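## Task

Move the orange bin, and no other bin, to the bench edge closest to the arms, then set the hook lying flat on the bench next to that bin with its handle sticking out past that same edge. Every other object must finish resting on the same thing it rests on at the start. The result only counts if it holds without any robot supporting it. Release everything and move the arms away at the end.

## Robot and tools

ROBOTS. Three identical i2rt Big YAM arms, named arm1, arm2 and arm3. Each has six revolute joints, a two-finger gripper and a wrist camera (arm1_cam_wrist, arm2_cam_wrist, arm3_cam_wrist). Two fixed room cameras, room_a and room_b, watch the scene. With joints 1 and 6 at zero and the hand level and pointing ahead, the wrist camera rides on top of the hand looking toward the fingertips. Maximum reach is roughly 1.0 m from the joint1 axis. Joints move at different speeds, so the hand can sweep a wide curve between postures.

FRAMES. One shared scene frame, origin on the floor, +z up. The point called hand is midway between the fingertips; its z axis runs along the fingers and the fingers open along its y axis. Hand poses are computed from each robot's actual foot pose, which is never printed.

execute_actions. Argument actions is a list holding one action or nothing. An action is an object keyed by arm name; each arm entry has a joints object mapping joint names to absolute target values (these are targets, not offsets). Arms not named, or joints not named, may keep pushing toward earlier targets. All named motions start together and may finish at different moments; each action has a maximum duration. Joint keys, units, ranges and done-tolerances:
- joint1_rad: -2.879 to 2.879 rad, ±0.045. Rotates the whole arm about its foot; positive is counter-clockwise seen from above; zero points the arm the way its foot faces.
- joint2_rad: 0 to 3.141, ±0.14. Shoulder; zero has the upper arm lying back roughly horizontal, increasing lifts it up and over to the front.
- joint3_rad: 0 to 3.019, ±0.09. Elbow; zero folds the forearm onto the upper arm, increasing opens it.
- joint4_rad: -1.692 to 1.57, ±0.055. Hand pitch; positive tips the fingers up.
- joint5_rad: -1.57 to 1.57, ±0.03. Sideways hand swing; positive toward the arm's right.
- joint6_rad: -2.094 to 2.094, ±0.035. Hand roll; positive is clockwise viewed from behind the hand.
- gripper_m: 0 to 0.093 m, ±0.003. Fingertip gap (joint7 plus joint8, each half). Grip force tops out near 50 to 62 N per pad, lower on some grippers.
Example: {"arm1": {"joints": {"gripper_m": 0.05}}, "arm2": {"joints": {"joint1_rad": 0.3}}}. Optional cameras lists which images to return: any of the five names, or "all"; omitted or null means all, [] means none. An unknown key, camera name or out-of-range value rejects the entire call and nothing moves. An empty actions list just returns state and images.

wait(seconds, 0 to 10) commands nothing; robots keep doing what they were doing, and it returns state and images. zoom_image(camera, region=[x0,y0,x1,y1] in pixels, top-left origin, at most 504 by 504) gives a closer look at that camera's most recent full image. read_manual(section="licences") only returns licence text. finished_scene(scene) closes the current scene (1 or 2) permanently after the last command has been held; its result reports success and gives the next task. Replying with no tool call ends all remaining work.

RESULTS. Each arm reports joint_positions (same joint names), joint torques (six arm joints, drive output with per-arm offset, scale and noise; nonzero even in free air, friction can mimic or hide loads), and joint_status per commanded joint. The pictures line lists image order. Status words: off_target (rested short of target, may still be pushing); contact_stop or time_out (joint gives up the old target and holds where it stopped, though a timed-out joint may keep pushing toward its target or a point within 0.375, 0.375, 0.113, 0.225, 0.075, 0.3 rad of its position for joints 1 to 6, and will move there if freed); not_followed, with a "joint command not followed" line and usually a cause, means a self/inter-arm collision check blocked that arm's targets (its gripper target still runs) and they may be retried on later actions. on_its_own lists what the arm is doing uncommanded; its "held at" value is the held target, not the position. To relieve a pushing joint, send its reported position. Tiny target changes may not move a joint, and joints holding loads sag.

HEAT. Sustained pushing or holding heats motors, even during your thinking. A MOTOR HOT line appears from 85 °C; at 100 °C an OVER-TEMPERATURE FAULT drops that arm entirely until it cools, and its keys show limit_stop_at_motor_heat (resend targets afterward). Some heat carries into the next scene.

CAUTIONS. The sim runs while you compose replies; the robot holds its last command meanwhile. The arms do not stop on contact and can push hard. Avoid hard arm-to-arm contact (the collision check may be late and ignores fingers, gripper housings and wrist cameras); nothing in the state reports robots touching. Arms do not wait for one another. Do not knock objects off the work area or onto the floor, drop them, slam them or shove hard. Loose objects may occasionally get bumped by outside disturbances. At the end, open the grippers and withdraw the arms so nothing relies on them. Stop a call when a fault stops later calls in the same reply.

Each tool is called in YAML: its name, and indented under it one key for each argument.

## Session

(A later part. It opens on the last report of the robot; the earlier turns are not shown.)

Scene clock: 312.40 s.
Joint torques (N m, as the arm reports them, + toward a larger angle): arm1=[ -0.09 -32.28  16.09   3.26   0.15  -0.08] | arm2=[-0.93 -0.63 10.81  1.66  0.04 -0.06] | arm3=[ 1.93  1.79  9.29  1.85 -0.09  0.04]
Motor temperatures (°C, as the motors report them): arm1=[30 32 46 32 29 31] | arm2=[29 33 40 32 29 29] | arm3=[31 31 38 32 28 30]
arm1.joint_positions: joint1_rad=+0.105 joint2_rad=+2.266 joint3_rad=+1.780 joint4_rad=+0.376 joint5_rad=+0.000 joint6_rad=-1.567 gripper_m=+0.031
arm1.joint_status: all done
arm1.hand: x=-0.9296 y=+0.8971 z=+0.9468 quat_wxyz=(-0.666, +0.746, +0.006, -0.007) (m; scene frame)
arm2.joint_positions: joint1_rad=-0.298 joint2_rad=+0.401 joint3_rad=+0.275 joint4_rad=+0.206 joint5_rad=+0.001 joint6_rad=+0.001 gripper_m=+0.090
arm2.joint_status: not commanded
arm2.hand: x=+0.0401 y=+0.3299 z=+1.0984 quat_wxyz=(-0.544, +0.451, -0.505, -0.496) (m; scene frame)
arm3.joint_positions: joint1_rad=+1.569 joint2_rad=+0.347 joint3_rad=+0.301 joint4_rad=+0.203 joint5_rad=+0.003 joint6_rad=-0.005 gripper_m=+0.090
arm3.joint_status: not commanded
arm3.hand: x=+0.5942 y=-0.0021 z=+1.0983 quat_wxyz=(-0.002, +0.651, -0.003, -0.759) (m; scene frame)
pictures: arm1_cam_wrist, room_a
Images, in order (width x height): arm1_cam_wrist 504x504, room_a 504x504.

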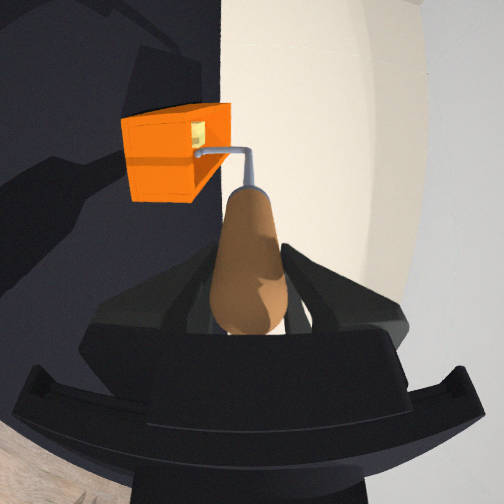

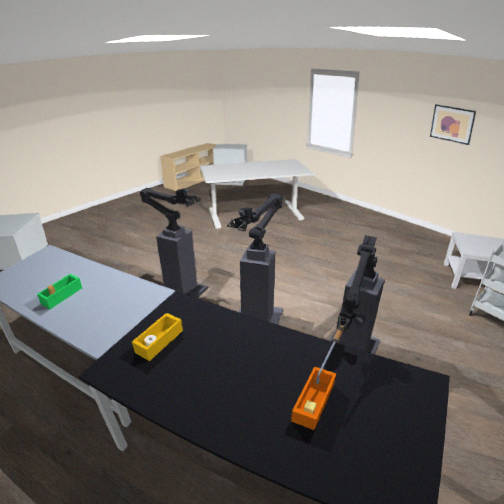

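execute_actions:
  actions:
    - {"arm1":{"joints":{"joint2_rad":2.28}}}
  cameras: ["arm1_cam_wrist","room_a"]

zoom_image:
  camera: "room_a"
  region: [260, 280, 400, 440]

zoom_image:
  camera: "arm1_cam_wrist"
  region: [70, 70, 270, 270]

Scene clock: 320.43 s.
Joint torques (N m, as the arm reports them, + toward a larger angle): arm1=[ -0.15 -32.93  16.01   3.14   0.09  -0.1 ] | arm2=[-0.98 -0.62 10.82  1.67  0.03 -0.06] | arm3=[ 1.97  1.6   9.22  1.83 -0.1   0.06]
Motor temperatures (°C, as the motors report them): arm1=[30 33 46 32 29 31] | arm2=[29 33 40 32 29 29] | arm3=[31 31 38 32 28 30]
arm1.joint_positions: joint1_rad=+0.105 joint2_rad=+2.314 joint3_rad=+1.780 joint4_rad=+0.374 joint5_rad=+0.000 joint6_rad=-1.567 gripper_m=+0.031
arm1.joint_status: all done
arm1.hand: x=-0.9295 y=+0.8979 z=+0.9039 quat_wxyz=(-0.647, +0.762, +0.006, -0.007) (m; scene frame)
arm2.joint_positions: joint1_rad=-0.298 joint2_rad=+0.401 joint3_rad=+0.275 joint4_rad=+0.206 joint5_rad=+0.001 joint6_rad=+0.001 gripper_m=+0.090
arm2.joint_status: not commanded
arm2.hand: x=+0.0401 y=+0.3299 z=+1.0984 quat_wxyz=(-0.544, +0.451, -0.505, -0.496) (m; scene frame)
arm3.joint_positions: joint1_rad=+1.569 joint2_rad=+0.347 joint3_rad=+0.301 joint4_rad=+0.203 joint5_rad=+0.003 joint6_rad=-0.005 gripper_m=+0.090
arm3.joint_status: not commanded
arm3.hand: x=+0.5942 y=-0.0021 z=+1.0983 quat_wxyz=(-0.002, +0.651, -0.003, -0.759) (m; scene frame)
pictures: arm1_cam_wrist, room_a
Images, in order (width x height): arm1_cam_wrist 504x504, room_a 504x504.

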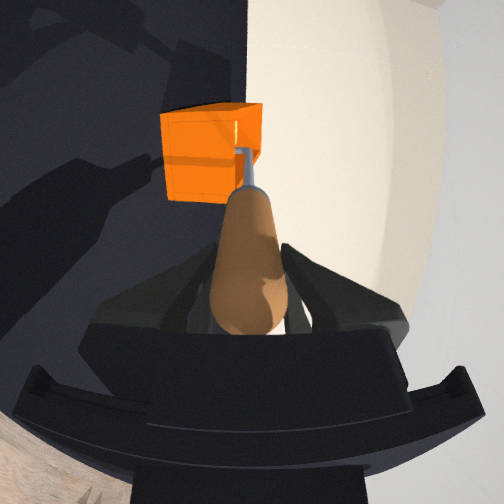

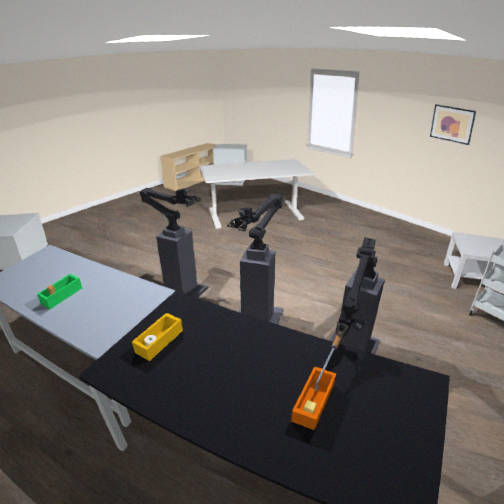

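Region (260, 280, 400, 440) of room_a's 504x504 image, scaled by 3.150, with more detail than that image has; it fills the left 441 columns of this view, and the rest is white.

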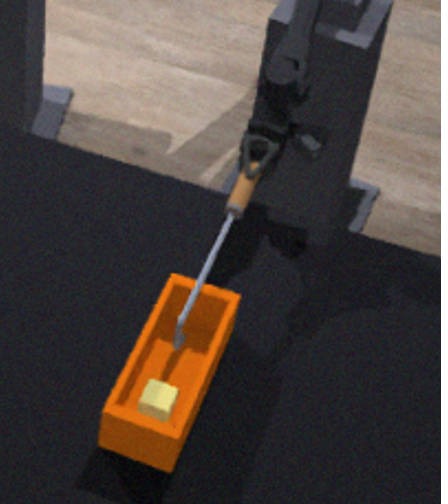

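Region (70, 70, 270, 270) of arm1_cam_wrist's 504x504 image, scaled by 2.520, with more detail than that image has.

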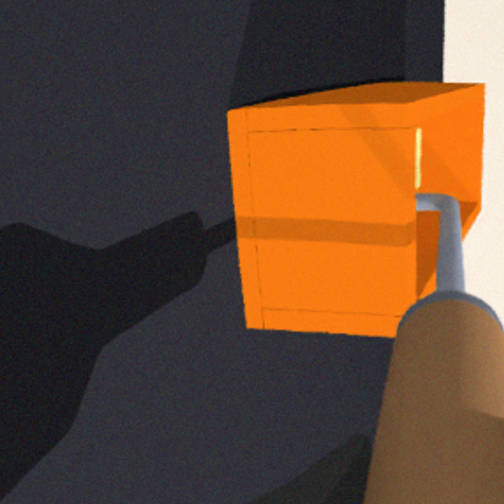

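execute_actions:
  actions:
    - {"arm1":{"joints":{"joint2_rad":2.05,"joint3_rad":1.385,"joint4_rad":0.61}}}
  cameras: ["arm1_cam_wrist"]

execute_actions:
  actions:
    - {"arm1":{"joints":{"joint2_rad":1.875,"joint3_rad":1.045,"joint4_rad":0.765}}}
  cameras: ["arm1_cam_wrist","room_a"]

Scene clock: 328.57 s.
Joint torques (N m, as the arm reports them, + toward a larger angle): arm1=[ -0.55 -27.25   9.49   2.36   0.1   -0.09] | arm2=[-0.88 -0.9  10.8   1.66  0.03 -0.05] | arm3=[ 1.79  1.63  9.27  1.76 -0.13  0.04]
Motor temperatures (°C, as the motors report them): arm1=[30 33 45 32 29 31] | arm2=[29 33 40 32 29 29] | arm3=[31 31 38 32 28 30]
arm1.joint_positions: joint1_rad=+0.105 joint2_rad=+2.070 joint3_rad=+1.388 joint4_rad=+0.598 joint5_rad=+0.000 joint6_rad=-1.567 gripper_m=+0.031
arm1.joint_status: all done
arm1.hand: x=-0.9278 y=+0.8028 z=+0.9437 quat_wxyz=(-0.676, +0.737, +0.006, -0.007) (m; scene frame)
arm2.joint_positions: joint1_rad=-0.298 joint2_rad=+0.401 joint3_rad=+0.275 joint4_rad=+0.206 joint5_rad=+0.001 joint6_rad=+0.001 gripper_m=+0.090
arm2.joint_status: not commanded
arm2.hand: x=+0.0401 y=+0.3299 z=+1.0984 quat_wxyz=(-0.544, +0.451, -0.505, -0.496) (m; scene frame)
arm3.joint_positions: joint1_rad=+1.569 joint2_rad=+0.347 joint3_rad=+0.301 joint4_rad=+0.203 joint5_rad=+0.003 joint6_rad=-0.005 gripper_m=+0.090
arm3.joint_status: not commanded
arm3.hand: x=+0.5942 y=-0.0021 z=+1.0983 quat_wxyz=(-0.002, +0.651, -0.003, -0.759) (m; scene frame)
pictures: arm1_cam_wrist
Images, in order (width x height): arm1_cam_wrist 504x504.

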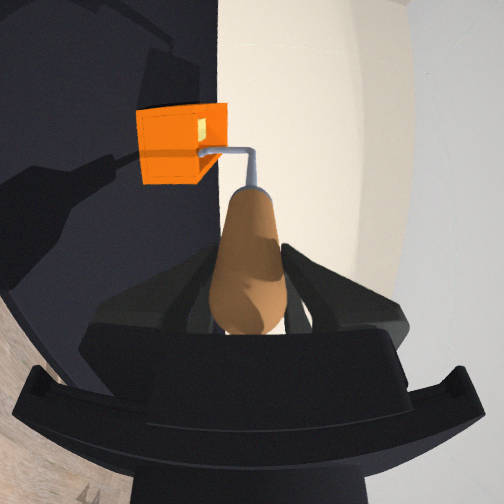

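Scene clock: 329.77 s.
Joint torques (N m, as the arm reports them, + toward a larger angle): arm1=[  0.05 -24.32  11.94   3.72   0.1   -0.06] | arm2=[-0.93 -0.72 10.79  1.65  0.03 -0.07] | arm3=[ 2.14  1.62  9.3   1.81 -0.1   0.06]
Motor temperatures (°C, as the motors report them): arm1=[30 33 45 32 29 31] | arm2=[29 33 40 32 29 29] | arm3=[31 31 38 32 28 30]
arm1.joint_positions: joint1_rad=+0.105 joint2_rad=+1.910 joint3_rad=+1.006 joint4_rad=+0.714 joint5_rad=+0.000 joint6_rad=-1.567 gripper_m=+0.031
arm1.joint_status: all done
arm1.hand: x=-0.9256 y=+0.6879 z=+0.8935 quat_wxyz=(-0.636, +0.772, +0.006, -0.006) (m; scene frame)
arm2.joint_positions: joint1_rad=-0.298 joint2_rad=+0.401 joint3_rad=+0.275 joint4_rad=+0.206 joint5_rad=+0.001 joint6_rad=+0.001 gripper_m=+0.090
arm2.joint_status: not commanded
arm2.hand: x=+0.0401 y=+0.3299 z=+1.0984 quat_wxyz=(-0.544, +0.451, -0.505, -0.496) (m; scene frame)
arm3.joint_positions: joint1_rad=+1.569 joint2_rad=+0.347 joint3_rad=+0.301 joint4_rad=+0.203 joint5_rad=+0.003 joint6_rad=-0.005 gripper_m=+0.090
arm3.joint_status: not commanded
arm3.hand: x=+0.5942 y=-0.0021 z=+1.0983 quat_wxyz=(-0.002, +0.651, -0.003, -0.759) (m; scene frame)
pictures: arm1_cam_wrist, room_a
Images, in order (width x height): arm1_cam_wrist 504x504, room_a 504x504.

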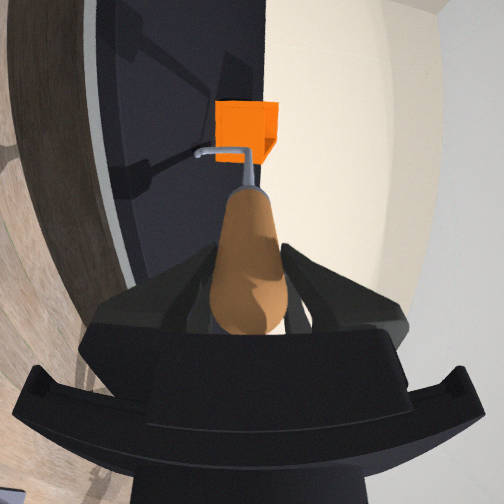

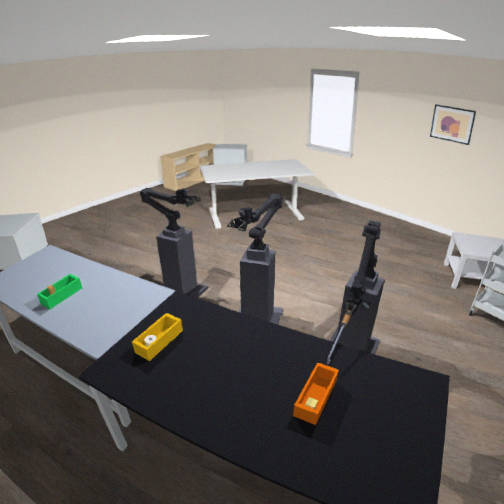

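execute_actions:
  actions:
    - {"arm1":{"joints":{"joint2_rad":1.9,"joint3_rad":1.3,"joint4_rad":0.72}}}
  cameras: []

execute_actions:
  actions:
    - {"arm1":{"joints":{"joint2_rad":2.12,"joint3_rad":1.70,"joint4_rad":0.55}}}
  cameras: []

execute_actions:
  actions:
    - {"arm1":{"joints":{"joint2_rad":2.185,"joint4_rad":0.46}}}
  cameras: ["arm1_cam_wrist","room_a"]

zoom_image:
  camera: "room_a"
  region: [260, 280, 400, 440]

Scene clock: 339.13 s.
Joint torques (N m, as the arm reports them, + toward a larger angle): arm1=[ -0.15 -26.88  15.11   3.5    0.07  -0.1 ] | arm2=[-0.8  -0.75 10.83  1.72  0.03 -0.07] | arm3=[ 1.62  1.7   9.26  1.8  -0.13  0.06]
Motor temperatures (°C, as the motors report them): arm1=[30 33 43 32 29 31] | arm2=[29 33 40 32 29 29] | arm3=[31 31 38 32 28 30]
arm1.joint_positions: joint1_rad=+0.105 joint2_rad=+1.934 joint3_rad=+1.241 joint4_rad=+0.678 joint5_rad=+0.000 joint6_rad=-1.567 gripper_m=+0.031
arm1.joint_status: all done
arm1.hand: x=-0.9271 y=+0.7581 z=+0.9876 quat_wxyz=(-0.701, +0.713, +0.006, -0.007) (m; scene frame)
arm2.joint_positions: joint1_rad=-0.298 joint2_rad=+0.401 joint3_rad=+0.275 joint4_rad=+0.206 joint5_rad=+0.001 joint6_rad=+0.001 gripper_m=+0.090
arm2.joint_status: not commanded
arm2.hand: x=+0.0401 y=+0.3299 z=+1.0984 quat_wxyz=(-0.544, +0.451, -0.505, -0.496) (m; scene frame)
arm3.joint_positions: joint1_rad=+1.569 joint2_rad=+0.347 joint3_rad=+0.301 joint4_rad=+0.203 joint5_rad=+0.003 joint6_rad=-0.005 gripper_m=+0.090
arm3.joint_status: not commanded
arm3.hand: x=+0.5942 y=-0.0021 z=+1.0983 quat_wxyz=(-0.002, +0.651, -0.003, -0.759) (m; scene frame)
pictures: none
No camera images: the call's "cameras" was empty. Leave "cameras" out to get every camera's image.

Scene clock: 340.33 s.
Joint torques (N m, as the arm reports them, + toward a larger angle): arm1=[ -0.11 -30.62  17.94   3.38   0.13  -0.09] | arm2=[-0.94 -0.74 10.81  1.67  0.04 -0.06] | arm3=[ 1.91  1.65  9.3   1.83 -0.11  0.07]
Motor temperatures (°C, as the motors report them): arm1=[30 33 44 32 29 31] | arm2=[29 33 40 32 29 29] | arm3=[31 31 38 32 28 30]
arm1.joint_positions: joint1_rad=+0.105 joint2_rad=+2.160 joint3_rad=+1.615 joint4_rad=+0.513 joint5_rad=+0.000 joint6_rad=-1.567 gripper_m=+0.031
arm1.joint_status: all done
arm1.hand: x=-0.9290 y=+0.8597 z=+0.9761 quat_wxyz=(-0.695, +0.719, +0.006, -0.007) (m; scene frame)
arm2.joint_positions: joint1_rad=-0.298 joint2_rad=+0.401 joint3_rad=+0.275 joint4_rad=+0.206 joint5_rad=+0.001 joint6_rad=+0.001 gripper_m=+0.090
arm2.joint_status: not commanded
arm2.hand: x=+0.0401 y=+0.3299 z=+1.0984 quat_wxyz=(-0.544, +0.451, -0.505, -0.496) (m; scene frame)
arm3.joint_positions: joint1_rad=+1.569 joint2_rad=+0.347 joint3_rad=+0.301 joint4_rad=+0.203 joint5_rad=+0.003 joint6_rad=-0.005 gripper_m=+0.090
arm3.joint_status: not commanded
arm3.hand: x=+0.5942 y=-0.0021 z=+1.0983 quat_wxyz=(-0.002, +0.651, -0.003, -0.759) (m; scene frame)
pictures: none
No camera images: the call's "cameras" was empty. Leave "cameras" out to get every camera's image.

Scene clock: 341.33 s.
Joint torques (N m, as the arm reports them, + toward a larger angle): arm1=[ -0.78 -31.68  16.96   3.14   0.11  -0.09] | arm2=[-0.93 -0.66 10.78  1.68  0.04 -0.07] | arm3=[ 1.91  1.75  9.17  1.77 -0.11  0.07]
Motor temperatures (°C, as the motors report them): arm1=[30 33 44 32 29 31] | arm2=[29 33 40 32 29 29] | arm3=[31 31 38 32 28 30]
arm1.joint_positions: joint1_rad=+0.105 joint2_rad=+2.226 joint3_rad=+1.621 joint4_rad=+0.423 joint5_rad=+0.000 joint6_rad=-1.567 gripper_m=+0.031
arm1.joint_status: all done
arm1.hand: x=-0.9289 y=+0.8606 z=+0.9023 quat_wxyz=(-0.639, +0.769, +0.007, -0.006) (m; scene frame)
arm2.joint_positions: joint1_rad=-0.298 joint2_rad=+0.401 joint3_rad=+0.275 joint4_rad=+0.206 joint5_rad=+0.001 joint6_rad=+0.001 gripper_m=+0.090
arm2.joint_status: not commanded
arm2.hand: x=+0.0401 y=+0.3299 z=+1.0984 quat_wxyz=(-0.544, +0.451, -0.505, -0.496) (m; scene frame)
arm3.joint_positions: joint1_rad=+1.569 joint2_rad=+0.347 joint3_rad=+0.301 joint4_rad=+0.203 joint5_rad=+0.003 joint6_rad=-0.005 gripper_m=+0.090
arm3.joint_status: not commanded
arm3.hand: x=+0.5942 y=-0.0021 z=+1.0983 quat_wxyz=(-0.002, +0.651, -0.003, -0.759) (m; scene frame)
pictures: arm1_cam_wrist, room_a
Images, in order (width x height): arm1_cam_wrist 504x504, room_a 504x504.

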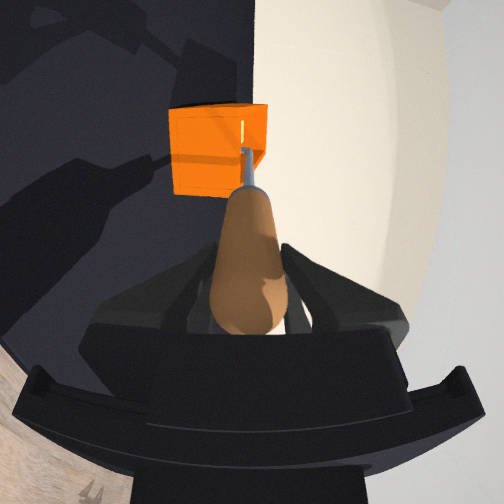

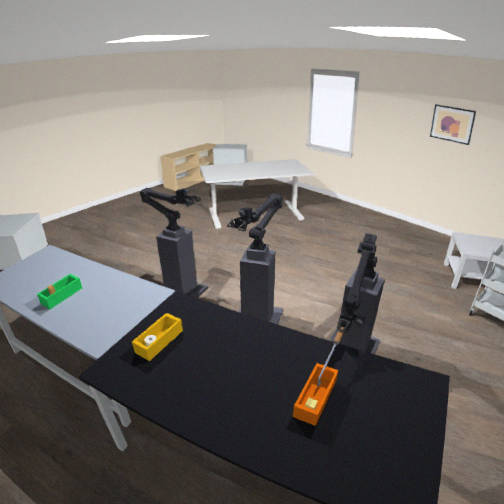

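Region (260, 280, 400, 440) of room_a's 504x504 image, scaled by 3.150, with more detail than that image has; it fills the left 441 columns of this view, and the rest is white.

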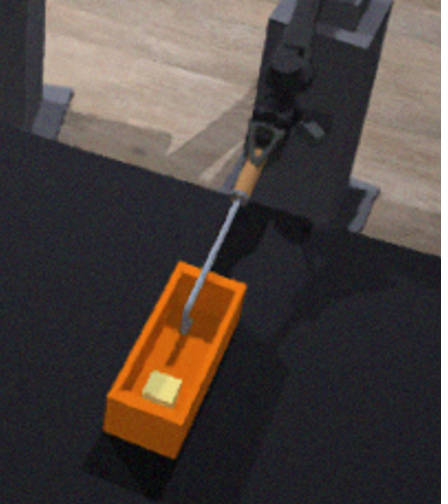

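execute_actions:
  actions:
    - {"arm1":{"joints":{"joint2_rad":2.085,"joint3_rad":1.375,"joint4_rad":0.585}}}
  cameras: ["arm1_cam_wrist"]

execute_actions:
  actions:
    - {"arm1":{"joints":{"joint2_rad":1.99,"joint3_rad":1.2,"joint4_rad":0.67}}}
  cameras: ["arm1_cam_wrist","room_a"]

Scene clock: 356.63 s.
Joint torques (N m, as the arm reports them, + toward a larger angle): arm1=[  1.43 -28.38  10.03   2.52   0.11  -0.06] | arm2=[-0.71 -0.71 10.78  1.65  0.03 -0.06] | arm3=[ 2.08  1.68  9.27  1.75 -0.13  0.04]
Motor temperatures (°C, as the motors report them): arm1=[30 34 46 32 29 31] | arm2=[29 33 40 32 29 29] | arm3=[31 31 38 32 28 30]
arm1.joint_positions: joint1_rad=+0.105 joint2_rad=+2.111 joint3_rad=+1.368 joint4_rad=+0.569 joint5_rad=+0.000 joint6_rad=-1.568 gripper_m=+0.031
arm1.joint_status: all done
arm1.hand: x=-0.9277 y=+0.7965 z=+0.8938 quat_wxyz=(-0.642, +0.767, +0.007, -0.006) (m; scene frame)
arm2.joint_positions: joint1_rad=-0.298 joint2_rad=+0.401 joint3_rad=+0.275 joint4_rad=+0.206 joint5_rad=+0.001 joint6_rad=+0.001 gripper_m=+0.090
arm2.joint_status: not commanded
arm2.hand: x=+0.0401 y=+0.3299 z=+1.0984 quat_wxyz=(-0.544, +0.451, -0.505, -0.496) (m; scene frame)
arm3.joint_positions: joint1_rad=+1.569 joint2_rad=+0.347 joint3_rad=+0.301 joint4_rad=+0.203 joint5_rad=+0.003 joint6_rad=-0.005 gripper_m=+0.090
arm3.joint_status: not commanded
arm3.hand: x=+0.5942 y=-0.0021 z=+1.0983 quat_wxyz=(-0.002, +0.651, -0.003, -0.759) (m; scene frame)
pictures: arm1_cam_wrist
Images, in order (width x height): arm1_cam_wrist 504x504.

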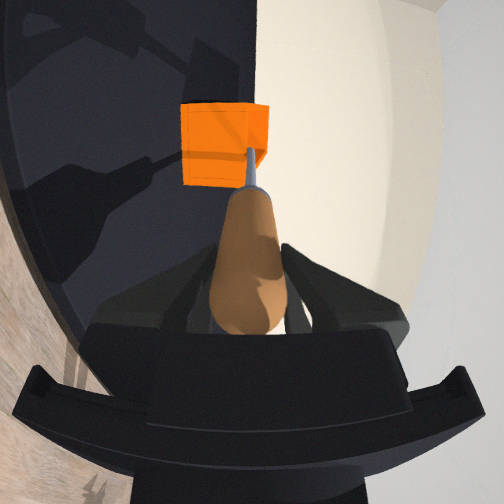

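Scene clock: 357.47 s.
Joint torques (N m, as the arm reports them, + toward a larger angle): arm1=[  0.21 -25.66   9.34   2.93   0.08  -0.05] | arm2=[-0.76 -0.75 10.82  1.65  0.05 -0.06] | arm3=[ 1.95  1.82  9.27  1.79 -0.1   0.05]
Motor temperatures (°C, as the motors report them): arm1=[30 34 45 32 29 31] | arm2=[29 33 40 32 29 29] | arm3=[31 31 38 32 28 30]
arm1.joint_positions: joint1_rad=+0.105 joint2_rad=+2.017 joint3_rad=+1.195 joint4_rad=+0.645 joint5_rad=+0.000 joint6_rad=-1.568 gripper_m=+0.031
arm1.joint_status: all done
arm1.hand: x=-0.9267 y=+0.7468 z=+0.8944 quat_wxyz=(-0.641, +0.768, +0.007, -0.006) (m; scene frame)
arm2.joint_positions: joint1_rad=-0.298 joint2_rad=+0.401 joint3_rad=+0.275 joint4_rad=+0.206 joint5_rad=+0.001 joint6_rad=+0.001 gripper_m=+0.090
arm2.joint_status: not commanded
arm2.hand: x=+0.0401 y=+0.3299 z=+1.0984 quat_wxyz=(-0.544, +0.451, -0.505, -0.496) (m; scene frame)
arm3.joint_positions: joint1_rad=+1.569 joint2_rad=+0.347 joint3_rad=+0.301 joint4_rad=+0.203 joint5_rad=+0.003 joint6_rad=-0.005 gripper_m=+0.090
arm3.joint_status: not commanded
arm3.hand: x=+0.5942 y=-0.0021 z=+1.0983 quat_wxyz=(-0.002, +0.651, -0.003, -0.759) (m; scene frame)
pictures: arm1_cam_wrist, room_a
Images, in order (width x height): arm1_cam_wrist 504x504, room_a 504x504.

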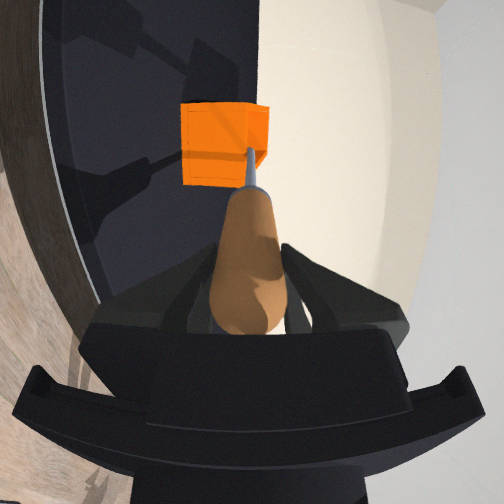

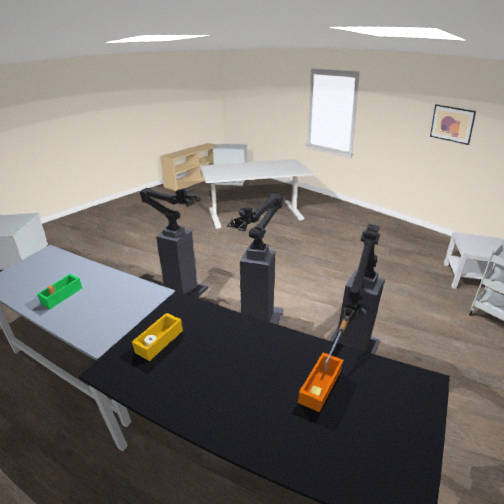

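execute_actions:
  actions:
    - {"arm1":{"joints":{"joint2_rad":1.895,"joint3_rad":1.04,"joint4_rad":0.745}}}
  cameras: []

execute_actions:
  actions:
    - {"arm1":{"joints":{"joint2_rad":1.81,"joint3_rad":0.885,"joint4_rad":0.815}}}
  cameras: []

execute_actions:
  actions:
    - {"arm1":{"joints":{"joint2_rad":1.725,"joint3_rad":0.74,"joint4_rad":0.875}}}
  cameras: ["arm1_cam_wrist","room_a","room_b"]

zoom_image:
  camera: "room_a"
  region: [260, 260, 420, 420]

Scene clock: 364.27 s.
Joint torques (N m, as the arm reports them, + toward a larger angle): arm1=[  0.26 -23.57   9.31   2.94   0.12  -0.04] | arm2=[-0.84 -0.76 10.81  1.67  0.03 -0.06] | arm3=[ 2.    1.65  9.35  1.85 -0.11  0.05]
Motor temperatures (°C, as the motors report them): arm1=[30 34 43 32 29 31] | arm2=[29 32 41 32 29 29] | arm3=[31 31 38 32 28 30]
arm1.joint_positions: joint1_rad=+0.105 joint2_rad=+1.923 joint3_rad=+1.030 joint4_rad=+0.713 joint5_rad=+0.000 joint6_rad=-1.568 gripper_m=+0.031
arm1.joint_status: all done
arm1.hand: x=-0.9258 y=+0.6960 z=+0.8958 quat_wxyz=(-0.640, +0.768, +0.007, -0.006) (m; scene frame)
arm2.joint_positions: joint1_rad=-0.298 joint2_rad=+0.401 joint3_rad=+0.275 joint4_rad=+0.206 joint5_rad=+0.001 joint6_rad=+0.001 gripper_m=+0.090
arm2.joint_status: not commanded
arm2.hand: x=+0.0401 y=+0.3299 z=+1.0984 quat_wxyz=(-0.544, +0.451, -0.505, -0.496) (m; scene frame)
arm3.joint_positions: joint1_rad=+1.569 joint2_rad=+0.347 joint3_rad=+0.301 joint4_rad=+0.203 joint5_rad=+0.003 joint6_rad=-0.005 gripper_m=+0.090
arm3.joint_status: not commanded
arm3.hand: x=+0.5942 y=-0.0021 z=+1.0983 quat_wxyz=(-0.002, +0.651, -0.003, -0.759) (m; scene frame)
pictures: none
No camera images: the call's "cameras" was empty. Leave "cameras" out to get every camera's image.

Scene clock: 365.07 s.
Joint torques (N m, as the arm reports them, + toward a larger angle): arm1=[  0.25 -21.11   8.57   3.19   0.12  -0.05] | arm2=[-0.91 -0.8  10.82  1.69  0.04 -0.07] | arm3=[ 2.03  1.78  9.26  1.86 -0.12  0.06]
Motor temperatures (°C, as the motors report them): arm1=[30 34 43 32 29 31] | arm2=[29 32 41 32 29 29] | arm3=[31 31 38 32 28 30]
arm1.joint_positions: joint1_rad=+0.105 joint2_rad=+1.837 joint3_rad=+0.875 joint4_rad=+0.782 joint5_rad=+0.000 joint6_rad=-1.568 gripper_m=+0.031
arm1.joint_status: all done
arm1.hand: x=-0.9249 y=+0.6456 z=+0.8955 quat_wxyz=(-0.640, +0.768, +0.007, -0.006) (m; scene frame)
arm2.joint_positions: joint1_rad=-0.298 joint2_rad=+0.401 joint3_rad=+0.275 joint4_rad=+0.206 joint5_rad=+0.001 joint6_rad=+0.001 gripper_m=+0.090
arm2.joint_status: not commanded
arm2.hand: x=+0.0401 y=+0.3299 z=+1.0984 quat_wxyz=(-0.544, +0.451, -0.505, -0.496) (m; scene frame)
arm3.joint_positions: joint1_rad=+1.569 joint2_rad=+0.347 joint3_rad=+0.301 joint4_rad=+0.203 joint5_rad=+0.003 joint6_rad=-0.005 gripper_m=+0.090
arm3.joint_status: not commanded
arm3.hand: x=+0.5942 y=-0.0021 z=+1.0983 quat_wxyz=(-0.002, +0.651, -0.003, -0.759) (m; scene frame)
pictures: none
No camera images: the call's "cameras" was empty. Leave "cameras" out to get every camera's image.

Scene clock: 365.83 s.
Joint torques (N m, as the arm reports them, + toward a larger angle): arm1=[ -0.33 -19.78   8.28   3.21   0.08  -0.05] | arm2=[-0.81 -0.76 10.8   1.67  0.04 -0.05] | arm3=[ 1.97  1.64  9.29  1.82 -0.12  0.05]
Motor temperatures (°C, as the motors report them): arm1=[30 33 43 32 29 31] | arm2=[29 32 41 32 29 29] | arm3=[31 31 38 32 28 30]
arm1.joint_positions: joint1_rad=+0.105 joint2_rad=+1.750 joint3_rad=+0.728 joint4_rad=+0.841 joint5_rad=+0.000 joint6_rad=-1.568 gripper_m=+0.031
arm1.joint_status: all done
arm1.hand: x=-0.9239 y=+0.5957 z=+0.8962 quat_wxyz=(-0.640, +0.769, +0.007, -0.006) (m; scene frame)
arm2.joint_positions: joint1_rad=-0.298 joint2_rad=+0.401 joint3_rad=+0.275 joint4_rad=+0.206 joint5_rad=+0.001 joint6_rad=+0.001 gripper_m=+0.090
arm2.joint_status: not commanded
arm2.hand: x=+0.0401 y=+0.3299 z=+1.0984 quat_wxyz=(-0.544, +0.451, -0.505, -0.496) (m; scene frame)
arm3.joint_positions: joint1_rad=+1.569 joint2_rad=+0.347 joint3_rad=+0.301 joint4_rad=+0.203 joint5_rad=+0.003 joint6_rad=-0.005 gripper_m=+0.090
arm3.joint_status: not commanded
arm3.hand: x=+0.5942 y=-0.0021 z=+1.0983 quat_wxyz=(-0.002, +0.651, -0.003, -0.759) (m; scene frame)
pictures: arm1_cam_wrist, room_a, room_b
Images, in order (width x height): arm1_cam_wrist 504x504, room_a 504x504, room_b 504x504.

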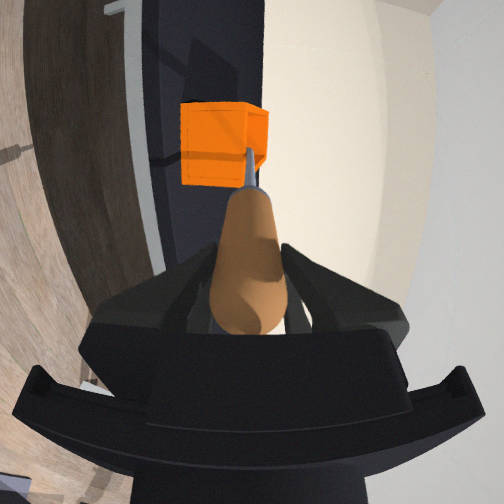

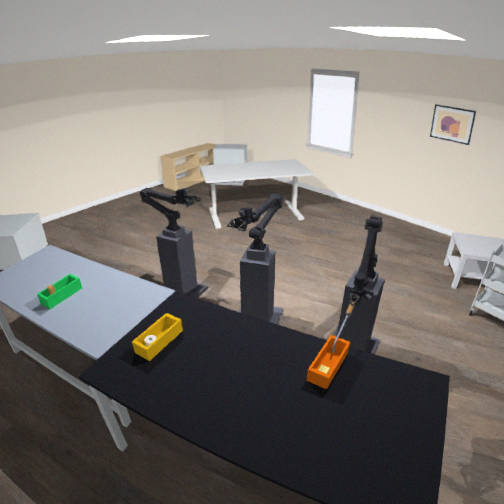

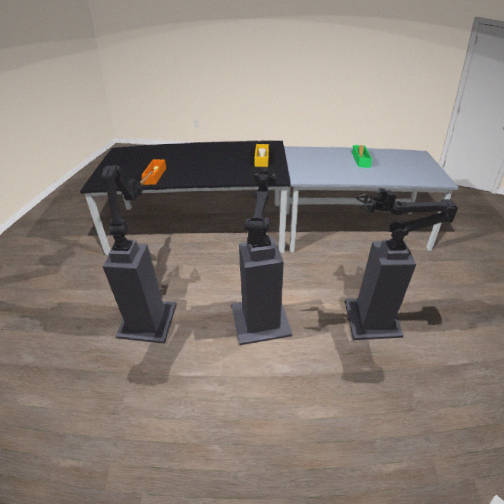

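Region (260, 260, 420, 420) of room_a's 504x504 image, scaled by 3.150, with more detail than that image has.

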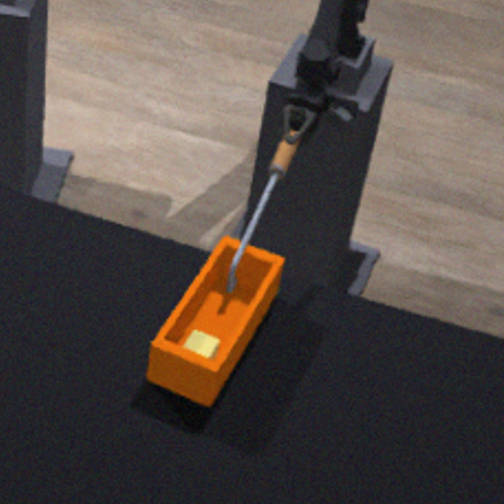

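execute_actions:
  actions:
    - {"arm1":{"joints":{"joint2_rad":1.635,"joint3_rad":0.595,"joint4_rad":0.93}}}
  cameras: ["arm1_cam_wrist","room_b"]

zoom_image:
  camera: "arm1_cam_wrist"
  region: [110, 60, 280, 230]

zoom_image:
  camera: "room_b"
  region: [80, 140, 220, 230]

Scene clock: 375.37 s.
Joint torques (N m, as the arm reports them, + toward a larger angle): arm1=[ -0.33 -17.63   8.05   3.41   0.07  -0.04] | arm2=[-0.88 -0.8  10.77  1.64  0.04 -0.07] | arm3=[ 2.27  1.7   9.31  1.86 -0.11  0.06]
Motor temperatures (°C, as the motors report them): arm1=[30 33 41 32 29 31] | arm2=[29 32 41 32 29 29] | arm3=[31 31 38 32 28 30]
arm1.joint_positions: joint1_rad=+0.105 joint2_rad=+1.658 joint3_rad=+0.582 joint4_rad=+0.894 joint5_rad=+0.000 joint6_rad=-1.568 gripper_m=+0.031
arm1.joint_status: all done
arm1.hand: x=-0.9230 y=+0.5440 z=+0.8962 quat_wxyz=(-0.639, +0.769, +0.007, -0.006) (m; scene frame)
arm2.joint_positions: joint1_rad=-0.298 joint2_rad=+0.401 joint3_rad=+0.275 joint4_rad=+0.206 joint5_rad=+0.001 joint6_rad=+0.001 gripper_m=+0.090
arm2.joint_status: not commanded
arm2.hand: x=+0.0401 y=+0.3299 z=+1.0984 quat_wxyz=(-0.544, +0.451, -0.505, -0.496) (m; scene frame)
arm3.joint_positions: joint1_rad=+1.569 joint2_rad=+0.347 joint3_rad=+0.301 joint4_rad=+0.203 joint5_rad=+0.003 joint6_rad=-0.005 gripper_m=+0.090
arm3.joint_status: not commanded
arm3.hand: x=+0.5942 y=-0.0021 z=+1.0983 quat_wxyz=(-0.002, +0.651, -0.003, -0.759) (m; scene frame)
pictures: arm1_cam_wrist, room_b
Images, in order (width x height): arm1_cam_wrist 504x504, room_b 504x504.

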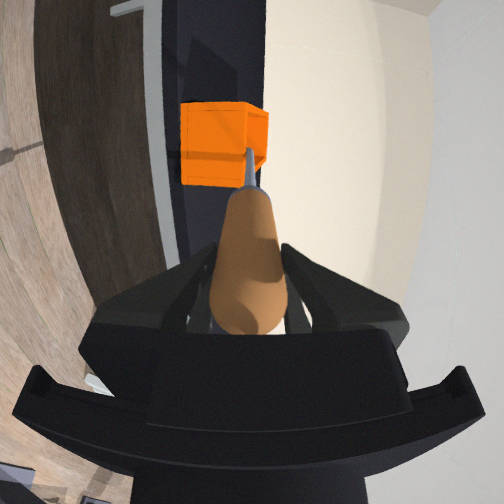

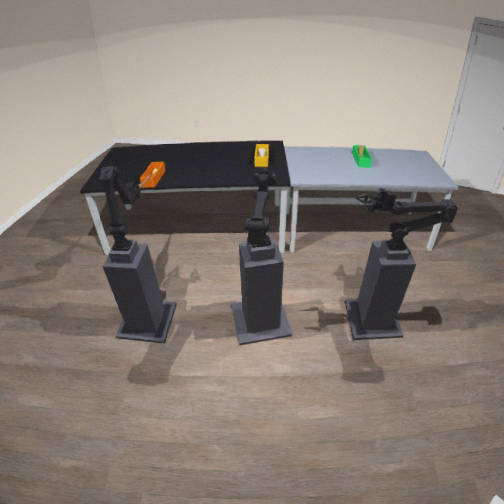

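Region (110, 60, 280, 230) of arm1_cam_wrist's 504x504 image, scaled by 2.965, with more detail than that image has.

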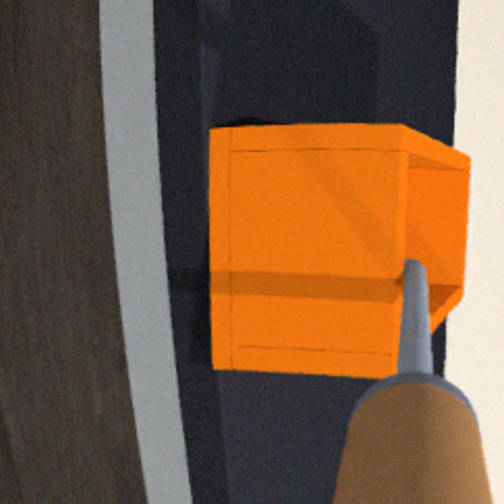

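Region (80, 140, 220, 230) of room_b's 504x504 image, scaled by 3.600, with more detail than that image has; it fills the top 324 rows of this view, and the rest is white.

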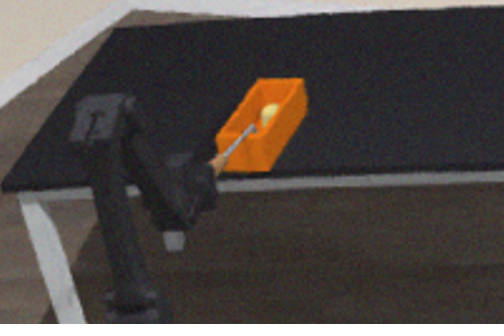

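execute_actions:
  actions:
    - {"arm1":{"joints":{"joint3_rad":0.69,"joint4_rad":1.2}}}
  cameras: ["arm1_cam_wrist"]

execute_actions:
  actions:
    - {"arm1":{"joints":{"joint1_rad":-0.25,"joint5_rad":-0.335,"joint2_rad":1.9,"joint3_rad":1.53,"joint4_rad":0.62}}}
  cameras: []

execute_actions:
  actions:
    - {"arm1":{"joints":{"joint2_rad":2.2,"joint3_rad":1.47,"joint4_rad":0.86}}}
  cameras: ["arm1_cam_wrist","room_a"]

Scene clock: 388.03 s.
Joint torques (N m, as the arm reports them, + toward a larger angle): arm1=[ -0.27 -16.86  12.15   3.67   0.13  -0.09] | arm2=[-0.83 -0.74 10.79  1.64  0.03 -0.06] | arm3=[ 1.97  1.68  9.25  1.77 -0.1   0.06]
Motor temperatures (°C, as the motors report them): arm1=[30 32 40 32 29 31] | arm2=[29 32 41 32 29 29] | arm3=[31 30 38 32 28 30]
arm1.joint_positions: joint1_rad=+0.105 joint2_rad=+1.660 joint3_rad=+0.634 joint4_rad=+1.149 joint5_rad=+0.000 joint6_rad=-1.568 gripper_m=+0.031
arm1.joint_status: all done
arm1.hand: x=-0.9235 y=+0.5638 z=+0.9803 quat_wxyz=(-0.749, +0.663, +0.006, -0.007) (m; scene frame)
arm2.joint_positions: joint1_rad=-0.298 joint2_rad=+0.401 joint3_rad=+0.275 joint4_rad=+0.206 joint5_rad=+0.001 joint6_rad=+0.001 gripper_m=+0.090
arm2.joint_status: not commanded
arm2.hand: x=+0.0401 y=+0.3299 z=+1.0984 quat_wxyz=(-0.544, +0.451, -0.505, -0.496) (m; scene frame)
arm3.joint_positions: joint1_rad=+1.569 joint2_rad=+0.347 joint3_rad=+0.301 joint4_rad=+0.203 joint5_rad=+0.003 joint6_rad=-0.005 gripper_m=+0.090
arm3.joint_status: not commanded
arm3.hand: x=+0.5942 y=-0.0021 z=+1.0983 quat_wxyz=(-0.002, +0.651, -0.003, -0.759) (m; scene frame)
pictures: arm1_cam_wrist
Images, in order (width x height): arm1_cam_wrist 504x504.

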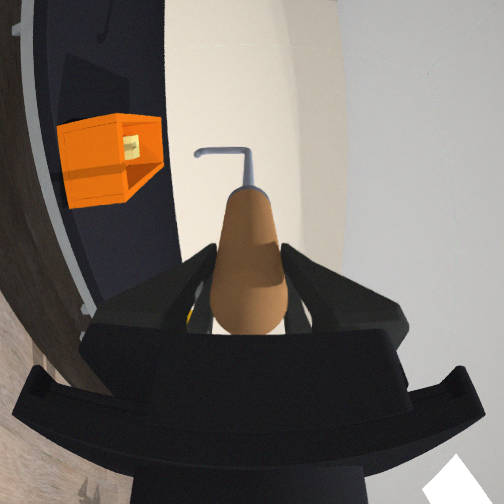

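Scene clock: 389.63 s.
Joint torques (N m, as the arm reports them, + toward a larger angle): arm1=[ -0.66 -26.75  16.67   2.93   0.27  -0.04] | arm2=[-0.83 -0.78 10.8   1.68  0.04 -0.06] | arm3=[ 1.86  1.83  9.27  1.86 -0.11  0.06]
Motor temperatures (°C, as the motors report them): arm1=[30 32 41 32 29 31] | arm2=[29 32 41 32 29 29] | arm3=[31 30 38 32 28 30]
arm1.joint_positions: joint1_rad=-0.257 joint2_rad=+1.924 joint3_rad=+1.466 joint4_rad=+0.590 joint5_rad=-0.337 joint6_rad=-1.571 gripper_m=+0.031
arm1.joint_status: all done
arm1.hand: x=-0.6990 y=+0.7647 z=+1.0997 quat_wxyz=(-0.749, +0.663, +0.014, +0.019) (m; scene frame)
arm2.joint_positions: joint1_rad=-0.298 joint2_rad=+0.401 joint3_rad=+0.275 joint4_rad=+0.206 joint5_rad=+0.001 joint6_rad=+0.001 gripper_m=+0.090
arm2.joint_status: not commanded
arm2.hand: x=+0.0401 y=+0.3299 z=+1.0984 quat_wxyz=(-0.544, +0.451, -0.505, -0.496) (m; scene frame)
arm3.joint_positions: joint1_rad=+1.569 joint2_rad=+0.347 joint3_rad=+0.301 joint4_rad=+0.203 joint5_rad=+0.003 joint6_rad=-0.005 gripper_m=+0.090
arm3.joint_status: not commanded
arm3.hand: x=+0.5942 y=-0.0021 z=+1.0983 quat_wxyz=(-0.002, +0.651, -0.003, -0.759) (m; scene frame)
pictures: none
No camera images: the call's "cameras" was empty. Leave "cameras" out to get every camera's image.

Scene clock: 390.77 s.
Joint torques (N m, as the arm reports them, + toward a larger angle): arm1=[  0.55 -29.14  11.47   2.25   0.16  -0.08] | arm2=[-0.83 -0.73 10.81  1.65  0.04 -0.07] | arm3=[ 1.93  1.71  9.24  1.84 -0.12  0.06]
Motor temperatures (°C, as the motors report them): arm1=[30 32 41 32 29 31] | arm2=[29 32 41 32 29 29] | arm3=[31 30 38 32 28 30]
arm1.joint_positions: joint1_rad=-0.257 joint2_rad=+2.237 joint3_rad=+1.441 joint4_rad=+0.847 joint5_rad=-0.336 joint6_rad=-1.566 gripper_m=+0.031
arm1.joint_status: all done
arm1.hand: x=-0.6919 y=+0.7823 z=+0.9010 quat_wxyz=(-0.723, +0.690, +0.002, +0.008) (m; scene frame)
arm2.joint_positions: joint1_rad=-0.298 joint2_rad=+0.401 joint3_rad=+0.275 joint4_rad=+0.206 joint5_rad=+0.001 joint6_rad=+0.001 gripper_m=+0.090
arm2.joint_status: not commanded
arm2.hand: x=+0.0401 y=+0.3299 z=+1.0984 quat_wxyz=(-0.544, +0.451, -0.505, -0.496) (m; scene frame)
arm3.joint_positions: joint1_rad=+1.569 joint2_rad=+0.347 joint3_rad=+0.301 joint4_rad=+0.203 joint5_rad=+0.003 joint6_rad=-0.005 gripper_m=+0.090
arm3.joint_status: not commanded
arm3.hand: x=+0.5942 y=-0.0021 z=+1.0983 quat_wxyz=(-0.002, +0.651, -0.003, -0.759) (m; scene frame)
pictures: arm1_cam_wrist, room_a
Images, in order (width x height): arm1_cam_wrist 504x504, room_a 504x504.

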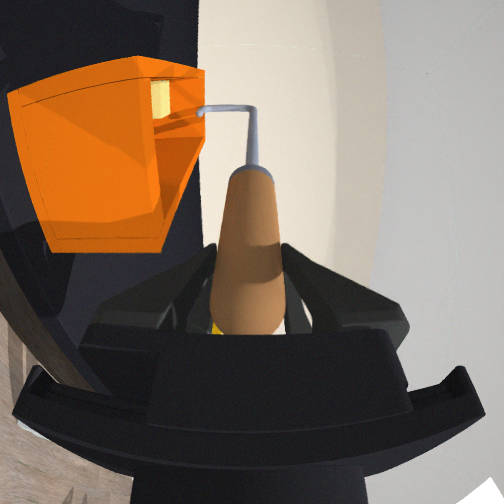

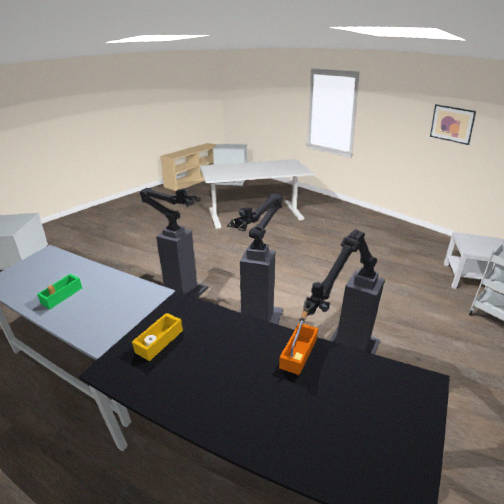

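execute_actions:
  actions:
    - {"arm1":{"joints":{"joint2_rad":2.0,"joint4_rad":0.65}}}
  cameras: ["arm1_cam_wrist","room_a","room_b"]

zoom_image:
  camera: "room_a"
  region: [240, 250, 400, 410]

zoom_image:
  camera: "room_b"
  region: [80, 130, 240, 230]

Scene clock: 398.53 s.
Joint torques (N m, as the arm reports them, + toward a larger angle): arm1=[  0.25 -27.95  13.32   2.91   0.13  -0.04] | arm2=[-0.95 -0.8  10.78  1.67  0.03 -0.07] | arm3=[ 1.83  1.7   9.31  1.85 -0.1   0.05]
Motor temperatures (°C, as the motors report them): arm1=[30 33 41 32 29 31] | arm2=[29 32 41 32 29 29] | arm3=[31 30 39 32 28 30]
arm1.joint_positions: joint1_rad=-0.257 joint2_rad=+2.026 joint3_rad=+1.435 joint4_rad=+0.619 joint5_rad=-0.336 joint6_rad=-1.571 gripper_m=+0.031
arm1.joint_status: all done
arm1.hand: x=-0.6955 y=+0.7731 z=+1.0098 quat_wxyz=(-0.716, +0.698, +0.001, +0.007) (m; scene frame)
arm2.joint_positions: joint1_rad=-0.298 joint2_rad=+0.401 joint3_rad=+0.275 joint4_rad=+0.206 joint5_rad=+0.001 joint6_rad=+0.001 gripper_m=+0.090
arm2.joint_status: not commanded
arm2.hand: x=+0.0401 y=+0.3299 z=+1.0984 quat_wxyz=(-0.544, +0.451, -0.505, -0.496) (m; scene frame)
arm3.joint_positions: joint1_rad=+1.569 joint2_rad=+0.347 joint3_rad=+0.301 joint4_rad=+0.203 joint5_rad=+0.003 joint6_rad=-0.005 gripper_m=+0.090
arm3.joint_status: not commanded
arm3.hand: x=+0.5942 y=-0.0021 z=+1.0983 quat_wxyz=(-0.002, +0.651, -0.003, -0.759) (m; scene frame)
pictures: arm1_cam_wrist, room_a, room_b
Images, in order (width x height): arm1_cam_wrist 504x504, room_a 504x504, room_b 504x504.

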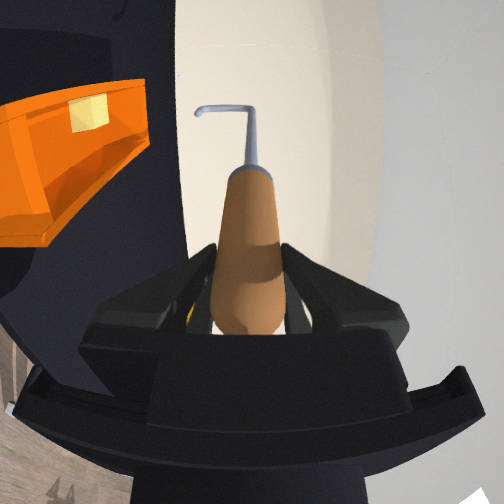

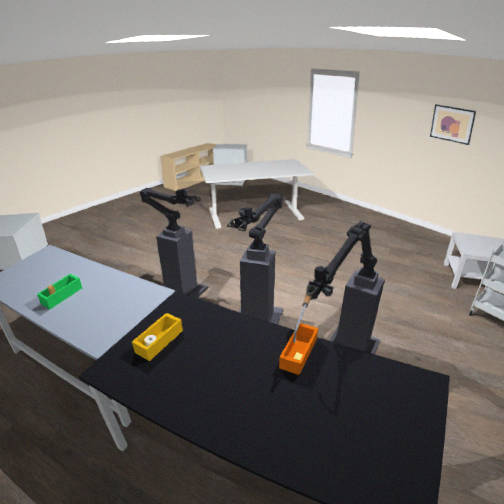

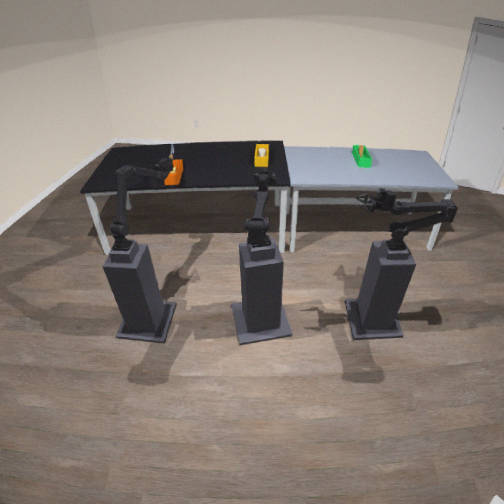

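Region (240, 250, 400, 410) of room_a's 504x504 image, scaled by 3.150, with more detail than that image has.

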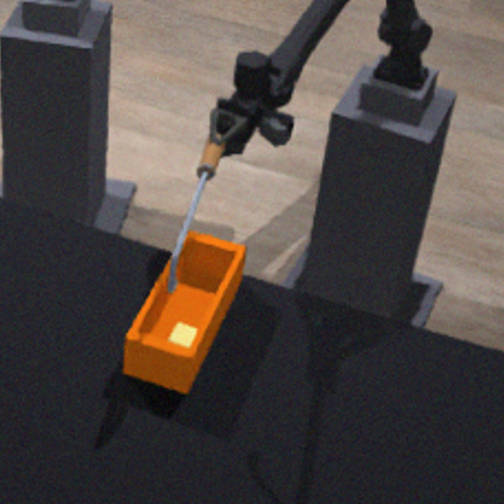

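Region (80, 130, 240, 230) of room_b's 504x504 image, scaled by 3.150, with more detail than that image has; it fills the top 315 rows of this view, and the rest is white.

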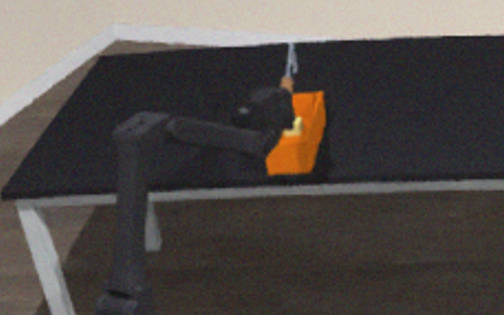

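execute_actions:
  actions:
    - {"arm1":{"joints":{"joint1_rad":0.045,"joint5_rad":0,"joint2_rad":1.95,"joint3_rad":1.35,"joint4_rad":0.72}}}
  cameras: []

execute_actions:
  actions:
    - {"arm1":{"joints":{"joint2_rad":2.17,"joint3_rad":1.34,"joint4_rad":0.92}}}
  cameras: ["arm1_cam_wrist","room_a"]

Scene clock: 411.63 s.
Joint torques (N m, as the arm reports them, + toward a larger angle): arm1=[ -0.22 -29.13  12.97   4.09   0.11   0.  ] | arm2=[-1.03 -0.66 10.79  1.68  0.04 -0.06] | arm3=[ 1.94  1.93  9.31  1.85 -0.12  0.05]
Motor temperatures (°C, as the motors report them): arm1=[30 33 42 32 29 31] | arm2=[29 32 41 32 29 29] | arm3=[31 30 39 32 28 30]
arm1.joint_positions: joint1_rad=+0.036 joint2_rad=+2.004 joint3_rad=+1.314 joint4_rad=+0.664 joint5_rad=+0.000 joint6_rad=-1.575 gripper_m=+0.031
arm1.joint_status: joint4_rad time_out (moved +0.045 of +0.101); the others done
arm1.on_its_own: joint4_rad reads +0.664 and still pushes toward +0.720 since a time_out
arm1.hand: x=-0.8734 y=+0.7803 z=+0.9709 quat_wxyz=(-0.697, +0.717, -0.016, +0.020) (m; scene frame)
arm2.joint_positions: joint1_rad=-0.298 joint2_rad=+0.401 joint3_rad=+0.275 joint4_rad=+0.206 joint5_rad=+0.001 joint6_rad=+0.001 gripper_m=+0.090
arm2.joint_status: not commanded
arm2.hand: x=+0.0401 y=+0.3299 z=+1.0984 quat_wxyz=(-0.544, +0.451, -0.505, -0.496) (m; scene frame)
arm3.joint_positions: joint1_rad=+1.569 joint2_rad=+0.347 joint3_rad=+0.301 joint4_rad=+0.203 joint5_rad=+0.003 joint6_rad=-0.005 gripper_m=+0.090
arm3.joint_status: not commanded
arm3.hand: x=+0.5942 y=-0.0021 z=+1.0983 quat_wxyz=(-0.002, +0.651, -0.003, -0.759) (m; scene frame)
pictures: none
No camera images: the call's "cameras" was empty. Leave "cameras" out to get every camera's image.

not run: a stop came earlier in this reply.

execute_actions:
  actions:
    - {"arm1":{"joints":{"joint2_rad":2.16,"joint3_rad":1.35,"joint4_rad":0.90}}}
  cameras: ["arm1_cam_wrist","room_a"]

zoom_image:
  camera: "room_a"
  region: [240, 250, 400, 410]

Scene clock: 420.53 s.
Joint torques (N m, as the arm reports them, + toward a larger angle): arm1=[  0.26 -30.81  11.63   3.12   0.08  -0.03] | arm2=[-1.   -0.79 10.78  1.69  0.04 -0.06] | arm3=[ 2.11  1.72  9.21  1.85 -0.12  0.07]
Motor temperatures (°C, as the motors report them): arm1=[30 34 42 32 29 31] | arm2=[29 32 41 32 29 29] | arm3=[31 30 39 32 28 30]
arm1.joint_positions: joint1_rad=+0.036 joint2_rad=+2.211 joint3_rad=+1.310 joint4_rad=+0.862 joint5_rad=+0.000 joint6_rad=-1.575 gripper_m=+0.031
arm1.joint_status: all done
arm1.hand: x=-0.8731 y=+0.7827 z=+0.8595 quat_wxyz=(-0.692, +0.721, -0.016, +0.020) (m; scene frame)
arm2.joint_positions: joint1_rad=-0.298 joint2_rad=+0.401 joint3_rad=+0.275 joint4_rad=+0.206 joint5_rad=+0.001 joint6_rad=+0.001 gripper_m=+0.090
arm2.joint_status: not commanded
arm2.hand: x=+0.0401 y=+0.3299 z=+1.0984 quat_wxyz=(-0.544, +0.451, -0.505, -0.496) (m; scene frame)
arm3.joint_positions: joint1_rad=+1.569 joint2_rad=+0.347 joint3_rad=+0.301 joint4_rad=+0.203 joint5_rad=+0.003 joint6_rad=-0.005 gripper_m=+0.090
arm3.joint_status: not commanded
arm3.hand: x=+0.5942 y=-0.0021 z=+1.0983 quat_wxyz=(-0.002, +0.651, -0.003, -0.759) (m; scene frame)
pictures: arm1_cam_wrist, room_a
Images, in order (width x height): arm1_cam_wrist 504x504, room_a 504x504.

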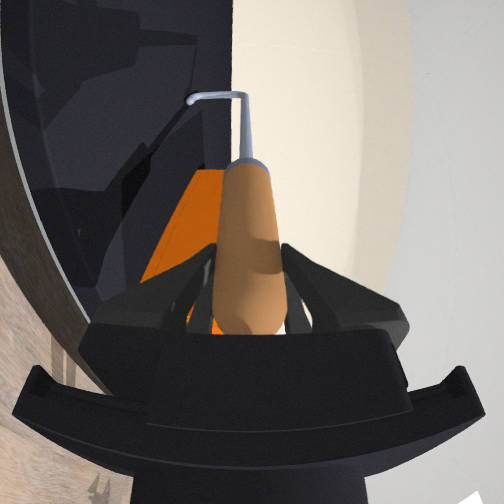

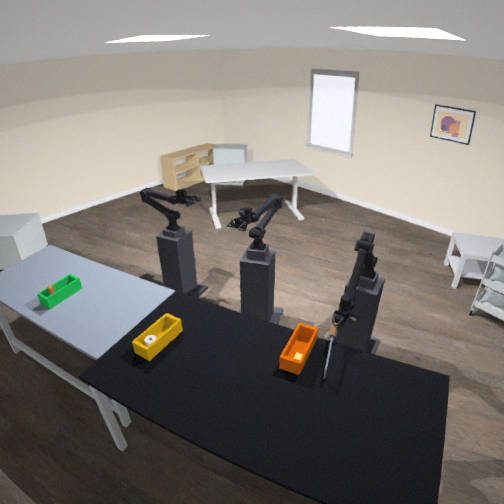

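Region (240, 250, 400, 410) of room_a's 504x504 image, scaled by 3.150, with more detail than that image has.

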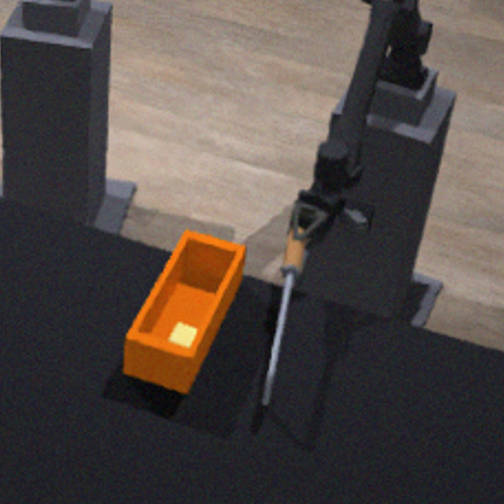

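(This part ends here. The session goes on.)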